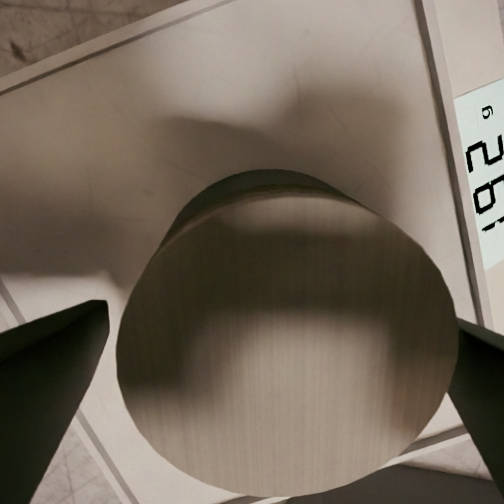

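>>> {"method": "execute_actions", "body": {
  "actions": [
    {"rows": [
[0.913,0.05,0.05,0,0,1.895,0.85, -0.869,2.394,2.059,-1.234,0,1.8,0.90],
[0.913,0.05,0.05,0,0,1.895,0.85, -0.869,2.394,2.059,-1.234,0,1.8,0.82],
[0.913,0.05,0.05,0,0,1.895,0.85, -0.869,2.394,2.059,-1.234,0,1.8,0.76],
[0.913,0.05,0.05,0,0,1.895,0.85, -0.869,2.394,2.059,-1.234,0,1.8,0.71],
[0.913,0.05,0.05,0,0,1.895,0.85, -0.869,2.394,2.059,-1.234,0,1.8,0.67],
[0.913,0.05,0.05,0,0,1.895,0.85, -0.869,2.394,2.059,-1.234,0,1.8,0.64],
[0.913,0.05,0.05,0,0,1.895,0.85, -0.869,2.394,2.059,-1.234,0,1.8,0.61],
[0.913,0.05,0.05,0,0,1.895,0.85, -0.869,2.394,2.059,-1.234,0,1.8,0.58],
[0.913,0.05,0.05,0,0,1.895,0.85, -0.869,2.394,2.059,-1.234,0,1.8,0.55],
[0.913,0.05,0.05,0,0,1.895,0.85, -0.869,2.394,2.059,-1.234,0,1.8,0.52],
[0.913,0.05,0.05,0,0,1.895,0.85, -0.869,2.394,2.059,-1.234,0,1.8,0.52],
[0.913,0.05,0.05,0,0,1.895,0.85, -0.869,2.390,2.078,-1.245,0,1.8,0.52],
[0.913,0.05,0.05,0,0,1.895,0.85, -0.869,2.387,2.098,-1.262,0,1.8,0.52],
[0.913,0.05,0.05,0,0,1.895,0.85, -0.869,2.384,2.118,-1.283,0,1.8,0.52],
[0.913,0.05,0.05,0,0,1.895,0.85, -0.869,2.382,2.138,-1.304,0,1.8,0.52]
], "steps": 15}
  ],
  "pictures": false
}}

>>> {"method": "execute_actions", "body": {
  "actions": [
    {"rows": [
[0.913,0.05,0.05,0,0,1.895,0.85, -0.869,2.381,2.152,-1.320,0,1.8,0.52],
[0.913,0.05,0.05,0,0,1.895,0.85, -0.859,2.382,2.155,-1.324,0,1.814,0.52],
[0.913,0.05,0.05,0,0,1.895,0.85, -0.838,2.384,2.157,-1.325,0,1.842,0.52],
[0.913,0.05,0.05,0,0,1.895,0.85, -0.813,2.387,2.160,-1.325,0,1.877,0.52],
[0.913,0.05,0.05,0,0,1.895,0.85, -0.782,2.390,2.163,-1.325,0,1.919,0.52],
[0.913,0.05,0.05,0,0,1.895,0.85, -0.747,2.394,2.166,-1.324,0,1.968,0.52],
[0.913,0.05,0.05,0,0,1.895,0.85, -0.711,2.398,2.169,-1.323,0,2.017,0.52],
[0.913,0.05,0.05,0,0,1.895,0.85, -0.676,2.402,2.172,-1.321,0,2.066,0.52],
[0.913,0.05,0.05,0,0,1.895,0.85, -0.640,2.406,2.174,-1.319,0,2.115,0.52],
[0.913,0.05,0.05,0,0,1.895,0.85, -0.604,2.410,2.175,-1.317,0,2.164,0.52],
[0.913,0.05,0.05,0,0,1.895,0.85, -0.569,2.414,2.175,-1.314,0,2.213,0.52],
[0.913,0.05,0.05,0,0,1.895,0.85, -0.533,2.418,2.174,-1.311,0,2.262,0.52],
[0.913,0.05,0.05,0,0,1.895,0.85, -0.497,2.422,2.172,-1.308,0,2.311,0.52],
[0.913,0.05,0.05,0,0,1.895,0.85, -0.467,2.425,2.170,-1.305,0,2.353,0.52],
[0.913,0.05,0.05,0,0,1.895,0.85, -0.439,2.428,2.167,-1.302,0,2.392,0.52]
], "steps": 15}
  ],
  "pictures": false
}}

>>> {"method": "execute_actions", "body": {
  "actions": [
    {"rows": [
[0.913,0.05,0.05,0,0,1.895,0.85, -0.416,2.431,2.163,-1.298,0,2.423,0.52],
[0.913,0.05,0.05,0,0,1.895,0.85, -0.396,2.433,2.158,-1.293,0,2.451,0.52],
[0.913,0.05,0.05,0,0,1.895,0.85, -0.380,2.435,2.152,-1.287,0,2.472,0.52],
[0.913,0.05,0.05,0,0,1.895,0.85, -0.370,2.437,2.143,-1.278,0,2.486,0.52],
[0.913,0.05,0.05,0,0,1.895,0.85, -0.362,2.439,2.130,-1.262,0,2.5,0.52],
[0.913,0.05,0.05,0,0,1.895,0.85, -0.362,2.442,2.110,-1.240,0,2.5,0.52],
[0.913,0.05,0.05,0,0,1.895,0.85, -0.362,2.446,2.088,-1.214,0,2.5,0.52],
[0.913,0.05,0.05,0,0,1.895,0.85, -0.362,2.451,2.064,-1.186,0,2.5,0.52],
[0.913,0.05,0.05,0,0,1.895,0.85, -0.362,2.456,2.040,-1.158,0,2.5,0.52],
[0.913,0.05,0.05,0,0,1.895,0.85, -0.362,2.462,2.022,-1.133,0,2.5,0.52],
[0.913,0.05,0.05,0,0,1.895,0.85, -0.362,2.468,2.007,-1.111,0,2.5,0.52],
[0.913,0.05,0.05,0,0,1.895,0.85, -0.362,2.474,1.996,-1.094,0,2.5,0.52],
[0.913,0.05,0.05,0,0,1.895,0.85, -0.362,2.479,1.988,-1.081,0,2.5,0.52],
[0.913,0.05,0.05,0,0,1.895,0.85, -0.362,2.483,1.982,-1.072,0,2.5,0.52],
[0.913,0.05,0.05,0,0,1.895,0.85, -0.362,2.485,1.979,-1.068,0,2.5,0.52]
], "steps": 15}
  ],
  "pictures": false
}}

>>> {"method": "execute_actions", "body": {
  "actions": [
    {"rows": [
[0.913,0.05,0.05,0,0,1.895,0.85, -0.362,2.485,1.979,-1.068,0,2.5,0.52],
[0.913,0.05,0.05,0,0,1.895,0.85, -0.362,2.485,1.979,-1.068,0,2.5,0.52],
[0.913,0.05,0.05,0,0,1.895,0.85, -0.362,2.485,1.979,-1.068,0,2.5,0.52],
[0.913,0.05,0.05,0,0,1.895,0.85, -0.362,2.485,1.979,-1.068,0,2.5,0.55],
[0.913,0.05,0.05,0,0,1.895,0.85, -0.362,2.485,1.979,-1.068,0,2.5,0.60],
[0.913,0.05,0.05,0,0,1.895,0.85, -0.362,2.485,1.979,-1.068,0,2.5,0.67],
[0.913,0.05,0.05,0,0,1.895,0.85, -0.362,2.485,1.979,-1.068,0,2.5,0.78],
[0.913,0.05,0.05,0,0,1.895,0.85, -0.362,2.485,1.979,-1.068,0,2.5,0.90],
[0.913,0.05,0.05,0,0,1.895,0.85, -0.362,2.485,1.979,-1.068,0,2.5,1.0],
[0.913,0.05,0.05,0,0,1.895,0.85, -0.362,2.485,1.979,-1.068,0,2.5,1.0],
[0.913,0.05,0.05,0,0,1.895,0.85, -0.362,2.472,1.998,-1.078,0,2.5,1.0],
[0.913,0.05,0.05,0,0,1.895,0.85, -0.362,2.461,2.020,-1.103,0,2.5,1.0],
[0.913,0.05,0.05,0,0,1.895,0.85, -0.362,2.451,2.045,-1.138,0,2.5,1.0],
[0.913,0.05,0.05,0,0,1.895,0.85, -0.362,2.443,2.070,-1.176,0,2.5,1.0],
[0.913,0.05,0.05,0,0,1.895,0.85, -0.362,2.436,2.095,-1.213,0,2.5,1.0]
], "steps": 15}
  ]
}}

>>> {"method": "execute_actions", "body": {
  "actions": [
    {"rows": [
[0.913,0.05,0.05,0,0,1.895,0.85, -0.362,2.430,2.115,-1.245,0,2.5,1],
[0.913,0.05,0.05,0,0,1.895,0.85, -0.360,2.415,2.105,-1.242,0,2.495,1],
[0.913,0.05,0.05,0,0,1.895,0.85, -0.357,2.391,2.064,-1.228,0,2.47,1],
[0.913,0.05,0.05,0,0,1.895,0.85, -0.352,2.361,2.010,-1.209,0,2.43,1],
[0.913,0.05,0.05,0,0,1.895,0.85, -0.347,2.324,1.951,-1.189,0,2.387,1],
[0.913,0.05,0.05,0,0,1.895,0.85, -0.341,2.285,1.890,-1.169,0,2.345,1],
[0.913,0.05,0.05,0,0,1.895,0.85, -0.336,2.245,1.830,-1.148,0,2.303,1],
[0.913,0.05,0.05,0,0,1.895,0.85, -0.330,2.205,1.769,-1.128,0,2.262,1],
[0.913,0.05,0.05,0,0,1.895,0.85, -0.324,2.166,1.708,-1.108,0,2.220,1],
[0.913,0.05,0.05,0,0,1.895,0.85, -0.319,2.126,1.648,-1.087,0,2.178,1],
[0.913,0.05,0.05,0,0,1.895,0.85, -0.313,2.086,1.587,-1.067,0,2.136,1],
[0.913,0.05,0.05,0,0,1.895,0.85, -0.307,2.047,1.526,-1.046,0,2.095,1],
[0.913,0.05,0.05,0,0,1.895,0.85, -0.302,2.007,1.466,-1.026,0,2.053,1],
[0.913,0.05,0.05,0,0,1.895,0.85, -0.296,1.967,1.405,-1.005,0,2.011,1],
[0.913,0.05,0.05,0,0,1.895,0.85, -0.291,1.928,1.345,-0.985,0,1.969,1]
], "steps": 15}
  ],
  "pictures": false
}}

>>> {"method": "execute_actions", "body": {
  "actions": [
    {"rows": [
[0.913,0.05,0.05,0,0,1.895,0.85, -0.285,1.888,1.284,-0.964,0,1.928,1],
[0.913,0.05,0.05,0,0,1.895,0.85, -0.279,1.848,1.223,-0.944,0,1.886,1],
[0.913,0.05,0.05,0,0,1.895,0.85, -0.274,1.808,1.163,-0.923,0,1.844,1],
[0.913,0.05,0.05,0,0,1.895,0.85, -0.268,1.769,1.102,-0.903,0,1.802,1],
[0.913,0.05,0.05,0,0,1.895,0.85, -0.263,1.732,1.047,-0.884,0,1.764,1],
[0.913,0.05,0.05,0,0,1.895,0.85, -0.258,1.699,0.996,-0.867,0,1.729,1],
[0.913,0.05,0.05,0,0,1.895,0.85, -0.254,1.671,0.953,-0.852,0,1.700,1],
[0.913,0.05,0.05,0,0,1.895,0.85, -0.251,1.648,0.918,-0.840,0,1.675,1],
[0.913,0.05,0.05,0,0,1.895,0.85, -0.249,1.630,0.890,-0.831,0,1.656,1],
[0.913,0.05,0.05,0,0,1.895,0.85, -0.247,1.618,0.866,-0.818,0,1.641,1],
[0.913,0.05,0.05,0,0,1.895,0.85, -0.245,1.616,0.845,-0.800,0,1.63,1],
[0.913,0.05,0.05,0,0,1.895,0.85, -0.245,1.630,0.826,-0.770,0,1.627,1],
[0.913,0.05,0.05,0,0,1.895,0.85, -0.245,1.650,0.808,-0.735,0,1.627,1],
[0.913,0.05,0.05,0,0,1.895,0.85, -0.245,1.670,0.791,-0.700,0,1.627,1],
[0.913,0.05,0.05,0,0,1.895,0.85, -0.245,1.690,0.776,-0.665,0,1.627,1]
], "steps": 15}
  ],
  "pictures": false
}}

>>> {"method": "execute_actions", "body": {
  "actions": [
    {"rows": [
[0.913,0.05,0.05,0,0,1.895,0.85, -0.245,1.708,0.763,-0.633,0,1.627,1],
[0.913,0.05,0.05,0,0,1.895,0.85, -0.245,1.723,0.753,-0.607,0,1.627,0.9],
[0.913,0.05,0.05,0,0,1.895,0.85, -0.245,1.735,0.745,-0.587,0,1.627,0.8],
[0.913,0.05,0.05,0,0,1.895,0.85, -0.245,1.743,0.740,-0.573,0,1.627,0.7],
[0.913,0.05,0.05,0,0,1.895,0.85, -0.245,1.748,0.737,-0.565,0,1.627,0.62],
[0.913,0.05,0.05,0,0,1.895,0.85, -0.245,1.748,0.737,-0.565,0,1.627,0.55],
[0.913,0.05,0.05,0,0,1.895,0.85, -0.245,1.748,0.737,-0.565,0,1.627,0.49],
[0.913,0.05,0.05,0,0,1.895,0.85, -0.245,1.748,0.737,-0.565,0,1.627,0.44],
[0.913,0.05,0.05,0,0,1.895,0.85, -0.245,1.748,0.737,-0.565,0,1.627,0.40],
[0.913,0.05,0.05,0,0,1.895,0.85, -0.245,1.748,0.737,-0.565,0,1.627,0.36],
[0.913,0.05,0.05,0,0,1.895,0.85, -0.245,1.748,0.737,-0.565,0,1.627,0.33],
[0.913,0.05,0.05,0,0,1.895,0.85, -0.245,1.748,0.737,-0.565,0,1.627,0.30],
[0.913,0.05,0.05,0,0,1.895,0.85, -0.245,1.748,0.737,-0.565,0,1.627,0.27],
[0.913,0.05,0.05,0,0,1.895,0.85, -0.245,1.748,0.737,-0.565,0,1.627,0.23],
[0.913,0.05,0.05,0,0,1.895,0.85, -0.245,1.748,0.737,-0.565,0,1.627,0.19]
], "steps": 15}
  ],
  "pictures": false
}}

>>> {"method": "execute_actions", "body": {
  "actions": [
    {"rows": [
[0.913,0.05,0.05,0,0,1.895,0.85, -0.245,1.748,0.737,-0.565,0,1.627,0.19],
[0.913,0.05,0.05,0,0,1.895,0.85, -0.245,1.748,0.737,-0.565,0,1.627,0.19],
[0.913,0.05,0.05,0,0,1.895,0.85, -0.245,1.738,0.748,-0.575,0,1.627,0.19],
[0.913,0.05,0.05,0,0,1.895,0.85, -0.245,1.724,0.760,-0.595,0,1.627,0.19],
[0.913,0.05,0.05,0,0,1.895,0.85, -0.245,1.705,0.773,-0.625,0,1.627,0.19],
[0.913,0.05,0.05,0,0,1.895,0.85, -0.245,1.683,0.789,-0.662,0,1.627,0.19],
[0.913,0.05,0.05,0,0,1.895,0.85, -0.245,1.658,0.807,-0.704,0,1.627,0.19],
[0.913,0.05,0.05,0,0,1.895,0.85, -0.245,1.634,0.828,-0.750,0,1.627,0.19],
[0.913,0.05,0.05,0,0,1.895,0.85, -0.245,1.611,0.851,-0.795,0,1.627,0.19],
[0.913,0.05,0.05,0,0,1.895,0.85, -0.245,1.591,0.875,-0.840,0,1.627,0.19],
[0.913,0.05,0.05,0,0,1.895,0.85, -0.245,1.580,0.903,-0.880,0,1.627,0.19],
[0.913,0.05,0.05,0,0,1.895,0.85, -0.243,1.592,0.941,-0.905,0,1.627,0.19],
[0.913,0.05,0.05,0,0,1.895,0.85, -0.239,1.628,0.985,-0.914,0,1.627,0.19],
[0.913,0.05,0.05,0,0,1.895,0.85, -0.235,1.672,1.038,-0.928,0,1.627,0.19],
[0.913,0.05,0.05,0,0,1.895,0.85, -0.230,1.710,1.090,-0.943,0,1.627,0.19]
], "steps": 15}
  ],
  "pictures": false
}}

>>> {"method": "execute_actions", "body": {
  "actions": [
    {"rows": [
[0.913,0.05,0.05,0,0,1.895,0.85, -0.226,1.749,1.143,-0.957,0,1.627,0.19],
[0.913,0.05,0.05,0,0,1.895,0.85, -0.221,1.787,1.196,-0.971,0,1.627,0.19],
[0.913,0.05,0.05,0,0,1.895,0.85, -0.217,1.826,1.248,-0.986,0,1.627,0.19],
[0.913,0.05,0.05,0,0,1.895,0.85, -0.212,1.864,1.301,-1.000,0,1.627,0.19],
[0.913,0.05,0.05,0,0,1.895,0.85, -0.208,1.903,1.354,-1.015,0,1.627,0.19],
[0.913,0.05,0.05,0,0,1.895,0.85, -0.203,1.942,1.406,-1.029,0,1.627,0.19],
[0.913,0.05,0.05,0,0,1.895,0.85, -0.199,1.980,1.459,-1.043,0,1.627,0.19],
[0.913,0.05,0.05,0,0,1.895,0.85, -0.194,2.019,1.511,-1.058,0,1.627,0.19],
[0.913,0.05,0.05,0,0,1.895,0.85, -0.190,2.057,1.564,-1.072,0,1.627,0.19],
[0.913,0.05,0.05,0,0,1.895,0.85, -0.185,2.096,1.617,-1.086,0,1.627,0.19],
[0.913,0.05,0.05,0,0,1.895,0.85, -0.181,2.131,1.665,-1.099,0,1.627,0.19],
[0.913,0.05,0.05,0,0,1.895,0.85, -0.178,2.160,1.704,-1.110,0,1.627,0.19],
[0.913,0.05,0.05,0,0,1.895,0.85, -0.175,2.185,1.739,-1.120,0,1.627,0.19],
[0.913,0.05,0.05,0,0,1.895,0.85, -0.172,2.205,1.766,-1.127,0,1.627,0.19],
[0.913,0.05,0.05,0,0,1.895,0.85, -0.170,2.218,1.780,-1.128,0,1.627,0.19]
], "steps": 15}
  ],
  "pictures": false
}}

>>> {"method": "execute_actions", "body": {
  "actions": [
    {"rows": [
[0.913,0.05,0.05,0,0,1.895,0.85, -0.169,2.228,1.778,-1.120,0,1.627,0.19],
[0.913,0.05,0.05,0,0,1.895,0.85, -0.169,2.236,1.762,-1.100,0,1.627,0.19],
[0.913,0.05,0.05,0,0,1.895,0.85, -0.169,2.245,1.738,-1.070,0,1.627,0.19],
[0.913,0.05,0.05,0,0,1.895,0.85, -0.169,2.254,1.715,-1.038,0,1.627,0.19],
[0.913,0.05,0.05,0,0,1.895,0.85, -0.169,2.263,1.694,-1.008,0,1.627,0.19],
[0.913,0.05,0.05,0,0,1.895,0.85, -0.169,2.273,1.680,-0.982,0,1.627,0.19],
[0.913,0.05,0.05,0,0,1.895,0.85, -0.169,2.283,1.667,-0.959,0,1.627,0.19],
[0.913,0.05,0.05,0,0,1.895,0.85, -0.169,2.291,1.658,-0.942,0,1.627,0.19],
[0.913,0.05,0.05,0,0,1.895,0.85, -0.169,2.297,1.651,-0.929,0,1.627,0.19],
[0.913,0.05,0.05,0,0,1.895,0.85, -0.169,2.301,1.647,-0.921,0,1.627,0.19],
[0.913,0.05,0.05,0,0,1.895,0.85, -0.169,2.303,1.645,-0.918,0,1.627,0.19],
[0.913,0.05,0.05,0,0,1.895,0.85, -0.169,2.303,1.645,-0.918,0,1.627,0.19],
[0.913,0.05,0.05,0,0,1.895,0.85, -0.169,2.303,1.645,-0.918,0,1.627,0.19],
[0.913,0.05,0.05,0,0,1.895,0.85, -0.169,2.303,1.645,-0.918,0,1.627,0.19],
[0.913,0.05,0.05,0,0,1.895,0.85, -0.169,2.303,1.645,-0.918,0,1.627,0.22]
], "steps": 15}
  ]
}}

>>> {"method": "execute_actions", "body": {
  "actions": [
    {"rows": [
[0.913,0.05,0.05,0,0,1.895,0.85, -0.169,2.303,1.645,-0.918,0,1.627,0.27],
[0.913,0.05,0.05,0,0,1.895,0.85, -0.169,2.303,1.645,-0.918,0,1.627,0.35],
[0.913,0.05,0.05,0,0,1.895,0.85, -0.169,2.303,1.645,-0.918,0,1.627,0.46],
[0.913,0.05,0.05,0,0,1.895,0.85, -0.169,2.303,1.645,-0.918,0,1.627,0.58],
[0.913,0.05,0.05,0,0,1.895,0.85, -0.169,2.303,1.645,-0.918,0,1.627,0.66],
[0.913,0.05,0.05,0,0,1.895,0.85, -0.169,2.288,1.662,-0.928,0,1.627,0.66],
[0.913,0.05,0.05,0,0,1.895,0.85, -0.169,2.273,1.682,-0.958,0,1.627,0.66],
[0.913,0.05,0.05,0,0,1.895,0.85, -0.169,2.257,1.703,-0.996,0,1.627,0.66],
[0.913,0.05,0.05,0,0,1.895,0.85, -0.169,2.243,1.725,-1.033,0,1.627,0.66],
[0.913,0.05,0.05,0,0,1.895,0.85, -0.169,2.231,1.747,-1.068,0,1.627,0.66],
[0.913,0.05,0.05,0,0,1.895,0.85, -0.169,2.222,1.765,-1.098,0,1.627,0.66],
[0.913,0.05,0.05,0,0,1.895,0.85, -0.156,2.215,1.762,-1.096,0,1.623,0.66],
[0.913,0.05,0.05,0,0,1.895,0.85, -0.124,2.204,1.740,-1.087,0,1.613,0.72],
[0.913,0.05,0.05,0,0,1.895,0.85, -0.082,2.192,1.712,-1.076,0,1.600,0.80],
[0.913,0.05,0.05,0,0,1.895,0.85, -0.036,2.177,1.680,-1.065,0,1.584,0.90]
], "steps": 15}
  ],
  "pictures": false
}}

>>> {"method": "execute_actions", "body": {
  "actions": [
    {"rows": [
[0.913,0.05,0.05,0,0,1.895,0.85, 0.008,2.160,1.652,-1.054,0,1.569,1],
[0.913,0.05,0.05,0,0,1.895,0.85, 0.053,2.144,1.624,-1.043,0,1.554,1],
[0.913,0.05,0.05,0,0,1.895,0.85, 0.097,2.128,1.596,-1.032,0,1.539,1],
[0.913,0.05,0.05,0,0,1.895,0.85, 0.141,2.111,1.568,-1.021,0,1.524,1],
[0.913,0.05,0.05,0,0,1.895,0.85, 0.185,2.095,1.539,-1.010,0,1.508,1],
[0.913,0.05,0.05,0,0,1.895,0.85, 0.230,2.079,1.511,-0.998,0,1.493,1],
[0.913,0.05,0.05,0,0,1.895,0.85, 0.274,2.062,1.483,-0.987,0,1.478,1],
[0.913,0.05,0.05,0,0,1.895,0.85, 0.318,2.046,1.455,-0.976,0,1.463,1],
[0.913,0.05,0.05,0,0,1.895,0.85, 0.356,2.032,1.431,-0.967,0,1.450,1],
[0.913,0.05,0.05,0,0,1.895,0.85, 0.391,2.019,1.408,-0.958,0,1.438,1],
[0.913,0.05,0.05,0,0,1.895,0.85, 0.420,2.008,1.390,-0.951,0,1.428,1],
[0.913,0.05,0.05,0,0,1.895,0.85, 0.439,2.001,1.378,-0.946,0,1.422,1],
[0.913,0.05,0.05,0,0,1.895,0.85, 0.455,1.994,1.368,-0.942,0,1.416,1],
[0.913,0.05,0.05,0,0,1.895,0.85, 0.464,1.990,1.362,-0.940,0,1.411,1]
], "steps": 15}
  ],
  "pictures": false
}}

>>> {"method": "execute_actions", "body": {
  "actions": [
    {"steps": 7}
  ]
}}

Scene clock: 305.63 s of 12600.00 s.
left_arm: end_effector_position=(+0.1882, +0.2315, +0.3012) grip_measured=+0.848 end_effector_quat_wxyz=(+0.488, +0.671, -0.458, -0.321) end_effector_velocity=(+0.000, +0.001, -0.001) end_effector_angular_velocity=(+0.005, -0.006, +0.005) | right_arm: end_effector_position=(+0.1923, -0.1600, +0.1622) grip_measured=+0.601 end_effector_quat_wxyz=(+0.620, +0.339, +0.620, -0.342) end_effector_velocity=(-0.018, -0.018, +0.089) end_effector_angular_velocity=(-0.111, +0.099, -0.005)
Joint positions: left_arm=[ 0.913  0.053  0.067  0.002 -0.004  1.895  0.081] | right_arm=[-0.869  2.393  2.083 -1.265  0.001  1.798  0.068]
Joint velocities: left_arm=[-0.002 -0.007 -0.002 -0.007 -0.007  0.007 -0.   ] | right_arm=[ 0.002  0.002  0.359 -0.505  0.007  0.007 -0.   ]
Joint torques (N m, as the arm reports them, + toward a larger angle): left_arm=[ 0.1  -0.26  6.    1.98  0.11 -0.05] | right_arm=[  0.06 -12.57   8.77  -0.21   0.02   0.1 ]
External joint torques (N m, as the arm's controller estimates them; a push from outside toward a larger angle lowers the number): left_arm=[ 0.11 -0.87 -1.24  0.14  0.11  0.02] | right_arm=[ 0.   -1.04  2.97 -0.52 -0.04  0.09]
Heat: left arm: hottest wrist pitch 36 °C (+0.0 °C/min); right arm: hottest shoulder 53 °C (+7.1 °C/min). Fold the right arm in close to its base before you think long.
MOTOR HOT: a motor of the right arm reached 50 °C. Now the hottest motor of the right arm, joint 2 (shoulder), reports 53 °C. The temperature limit of the motors' drives, at which the controller stops that arm, is 95 °C. To cool a motor, set the load down, stop pushing, or move to a pose that needs little force.
Steps of this call (steps 1 to 90: nothing new was sent; then 50.70 s passed at rest; steps 91 to 105: all 15 steps of this action). Readings (joint positions):
91: left_arm=[0.913 0.053 0.067 0.002 -0.004 1.895] | right_arm=[-0.869 2.393 2.059 -1.233 0.001 1.798]
92: left_arm=[0.913 0.053 0.067 0.002 -0.004 1.895] | right_arm=[-0.869 2.393 2.059 -1.233 0.001 1.798]
94: left_arm=[0.913 0.053 0.067 0.002 -0.004 1.895] | right_arm=[-0.869 2.393 2.059 -1.233 0.001 1.798]
98: left_arm=[0.913 0.053 0.067 0.002 -0.004 1.895] | right_arm=[-0.869 2.393 2.059 -1.236 0.001 1.798]
105: the state above

Scene clock: 306.13 s of 12600.00 s.
left_arm: end_effector_position=(+0.1882, +0.2315, +0.3012) grip_measured=+0.848 end_effector_quat_wxyz=(+0.488, +0.671, -0.458, -0.321) end_effector_velocity=(+0.003, +0.002, -0.001) end_effector_angular_velocity=(-0.006, +0.022, +0.024) | right_arm: end_effector_position=(+0.0585, -0.0604, +0.1714) grip_measured=+0.601 end_effector_quat_wxyz=(+0.597, +0.382, +0.596, -0.377) end_effector_velocity=(-0.471, +0.215, -0.059) end_effector_angular_velocity=(-0.059, +0.060, -0.205)
Joint positions: left_arm=[ 0.913  0.053  0.067  0.002 -0.004  1.895  0.081] | right_arm=[-0.511  2.416  2.161 -1.309  0.002  2.284  0.068]
Joint velocities: left_arm=[ 0.002 -0.007 -0.002 -0.007 -0.022 -0.022 -0.   ] | right_arm=[ 1.092  0.129 -0.002  0.051 -0.022  1.297 -0.   ]
Joint torques (N m, as the arm reports them, + toward a larger angle): left_arm=[ 0.1  -0.27  5.99  1.98  0.1  -0.05] | right_arm=[ -1.02 -11.08   6.56   0.05  -0.01   0.1 ]
External joint torques (N m, as the arm's controller estimates them; a push from outside toward a larger angle lowers the number): left_arm=[ 0.09 -0.87 -1.27  0.13  0.11  0.02] | right_arm=[ 0.26 -0.31  1.54 -0.07 -0.14  0.1 ]
Heat: left arm: hottest wrist pitch 36 °C (+0.0 °C/min); right arm: hottest shoulder 53 °C (+7.1 °C/min). Fold the right arm in close to its base before you think long.
MOTOR HOT: still on. Now the hottest motor of the right arm, joint 2 (shoulder), reports 53 °C; a drive's own limit is 95 °C.
Steps of this call (steps 1 to 15: all 15 steps of this action). Readings (joint positions):
1: left_arm=[0.913 0.053 0.067 0.002 -0.004 1.895] | right_arm=[-0.869 2.393 2.096 -1.283 0.001 1.798]
2: left_arm=[0.913 0.053 0.067 0.002 -0.004 1.895] | right_arm=[-0.869 2.393 2.109 -1.296 0.001 1.801]
4: left_arm=[0.913 0.053 0.067 0.002 -0.004 1.895] | right_arm=[-0.862 2.393 2.132 -1.307 0.001 1.829]
8: left_arm=[0.913 0.053 0.067 0.002 -0.004 1.895] | right_arm=[-0.784 2.394 2.151 -1.317 0.002 1.964]
15: the state above

Scene clock: 306.63 s of 12600.00 s.
left_arm: end_effector_position=(+0.1882, +0.2315, +0.3012) grip_measured=+0.848 end_effector_quat_wxyz=(+0.488, +0.671, -0.458, -0.321) end_effector_velocity=(+0.002, +0.001, -0.002) end_effector_angular_velocity=(+0.004, +0.010, +0.015) | right_arm: end_effector_position=(-0.0075, -0.0363, +0.1034) grip_measured=+0.601 end_effector_quat_wxyz=(+0.585, +0.396, +0.584, -0.400) end_effector_velocity=(-0.003, -0.044, -0.176) end_effector_angular_velocity=(-0.208, +0.065, -0.044)
Joint positions: left_arm=[ 0.913  0.053  0.067  0.002 -0.004  1.895  0.081] | right_arm=[-0.362  2.477  2.    -1.099 -0.001  2.496  0.068]
Joint velocities: left_arm=[-0.007 -0.002 -0.002 -0.007 -0.022 -0.007 -0.   ] | right_arm=[-0.022  0.222 -0.31   0.315 -0.007  0.022 -0.   ]
Joint torques (N m, as the arm reports them, + toward a larger angle): left_arm=[ 0.1  -0.26  6.    1.98  0.11 -0.05] | right_arm=[  0.23 -12.4    5.89   0.16   0.07   0.12]
External joint torques (N m, as the arm's controller estimates them; a push from outside toward a larger angle lowers the number): left_arm=[ 0.1  -0.88 -1.23  0.15  0.11  0.01] | right_arm=[-0.25 -0.25  0.09 -0.12  0.06  0.12]
Heat: left arm: hottest wrist pitch 36 °C (+0.0 °C/min); right arm: hottest shoulder 53 °C (+7.1 °C/min). Fold the right arm in close to its base before you think long.
MOTOR HOT: still on. Now the hottest motor of the right arm, joint 2 (shoulder), reports 53 °C; a drive's own limit is 95 °C.
Steps of this call (steps 1 to 15: all 15 steps of this action). Readings (joint positions):
1: left_arm=[0.913 0.053 0.067 0.002 -0.004 1.895] | right_arm=[-0.476 2.420 2.161 -1.307 0.001 2.325]
2: left_arm=[0.913 0.053 0.067 0.002 -0.004 1.895] | right_arm=[-0.445 2.424 2.161 -1.304 0.001 2.362]
4: left_arm=[0.913 0.053 0.067 0.002 -0.004 1.895] | right_arm=[-0.395 2.430 2.157 -1.293 -0.000 2.421]
8: left_arm=[0.913 0.053 0.067 0.002 -0.004 1.895] | right_arm=[-0.351 2.433 2.113 -1.237 -0.001 2.480]
15: the state above

Scene clock: 307.13 s of 12600.00 s.
left_arm: end_effector_position=(+0.1882, +0.2315, +0.3012) grip_measured=+0.848 end_effector_quat_wxyz=(+0.488, +0.671, -0.458, -0.321) end_effector_velocity=(+0.000, +0.001, -0.001) end_effector_angular_velocity=(-0.001, +0.008, +0.005) | right_arm: end_effector_position=(-0.0073, -0.0390, +0.1086) grip_measured=+0.957 end_effector_quat_wxyz=(+0.587, +0.390, +0.581, -0.408) end_effector_velocity=(-0.005, -0.028, +0.181) end_effector_angular_velocity=(-0.203, +0.064, -0.000)
Joint positions: left_arm=[ 0.913  0.053  0.067  0.002 -0.004  1.895  0.081] | right_arm=[-0.364  2.482  2.028 -1.145  0.001  2.497  0.086]
Joint velocities: left_arm=[-0.002 -0.007 -0.002 -0.007 -0.007 -0.007 -0.   ] | right_arm=[-0.007 -0.1    0.545 -0.857 -0.007 -0.007  0.012]
Joint torques (N m, as the arm reports them, + toward a larger angle): left_arm=[ 0.1  -0.26  6.    1.98  0.11 -0.05] | right_arm=[  0.15 -16.07   8.22  -0.15   0.01   0.1 ]
External joint torques (N m, as the arm's controller estimates them; a push from outside toward a larger angle lowers the number): left_arm=[ 0.1  -0.86 -1.27  0.13  0.11  0.01] | right_arm=[ 0.24 -3.16  1.99 -0.46 -0.05  0.1 ]
Heat: left arm: hottest wrist pitch 36 °C (+0.0 °C/min); right arm: hottest shoulder 53 °C (+7.1 °C/min). Fold the right arm in close to its base before you think long.
MOTOR HOT: still on. Now the hottest motor of the right arm, joint 2 (shoulder), reports 53 °C; a drive's own limit is 95 °C.
Steps of this call (steps 1 to 15: all 15 steps of this action). Readings (joint positions):
1: left_arm=[0.913 0.053 0.067 0.002 -0.004 1.895] | right_arm=[-0.363 2.483 1.991 -1.093 0.002 2.496]
2: left_arm=[0.913 0.053 0.067 0.002 -0.004 1.895] | right_arm=[-0.364 2.484 1.988 -1.089 0.001 2.497]
4: left_arm=[0.913 0.053 0.067 0.002 -0.004 1.895] | right_arm=[-0.364 2.484 1.987 -1.076 0.001 2.497]
8: left_arm=[0.913 0.053 0.067 0.002 -0.004 1.895] | right_arm=[-0.364 2.484 1.985 -1.073 0.001 2.497]
15: the state above

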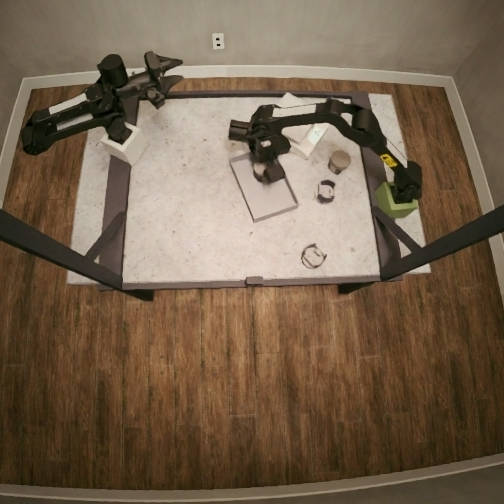

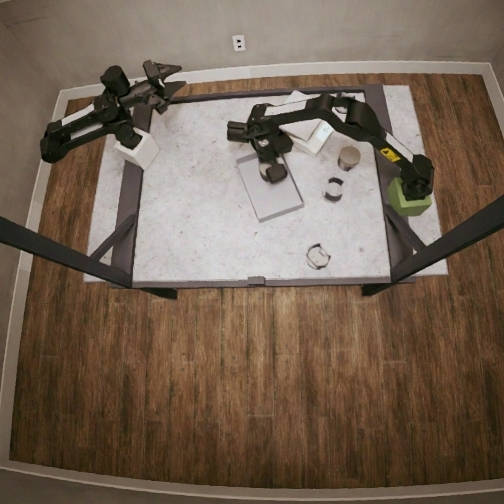

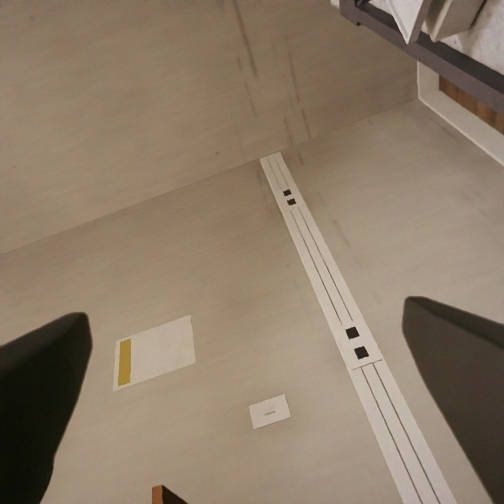

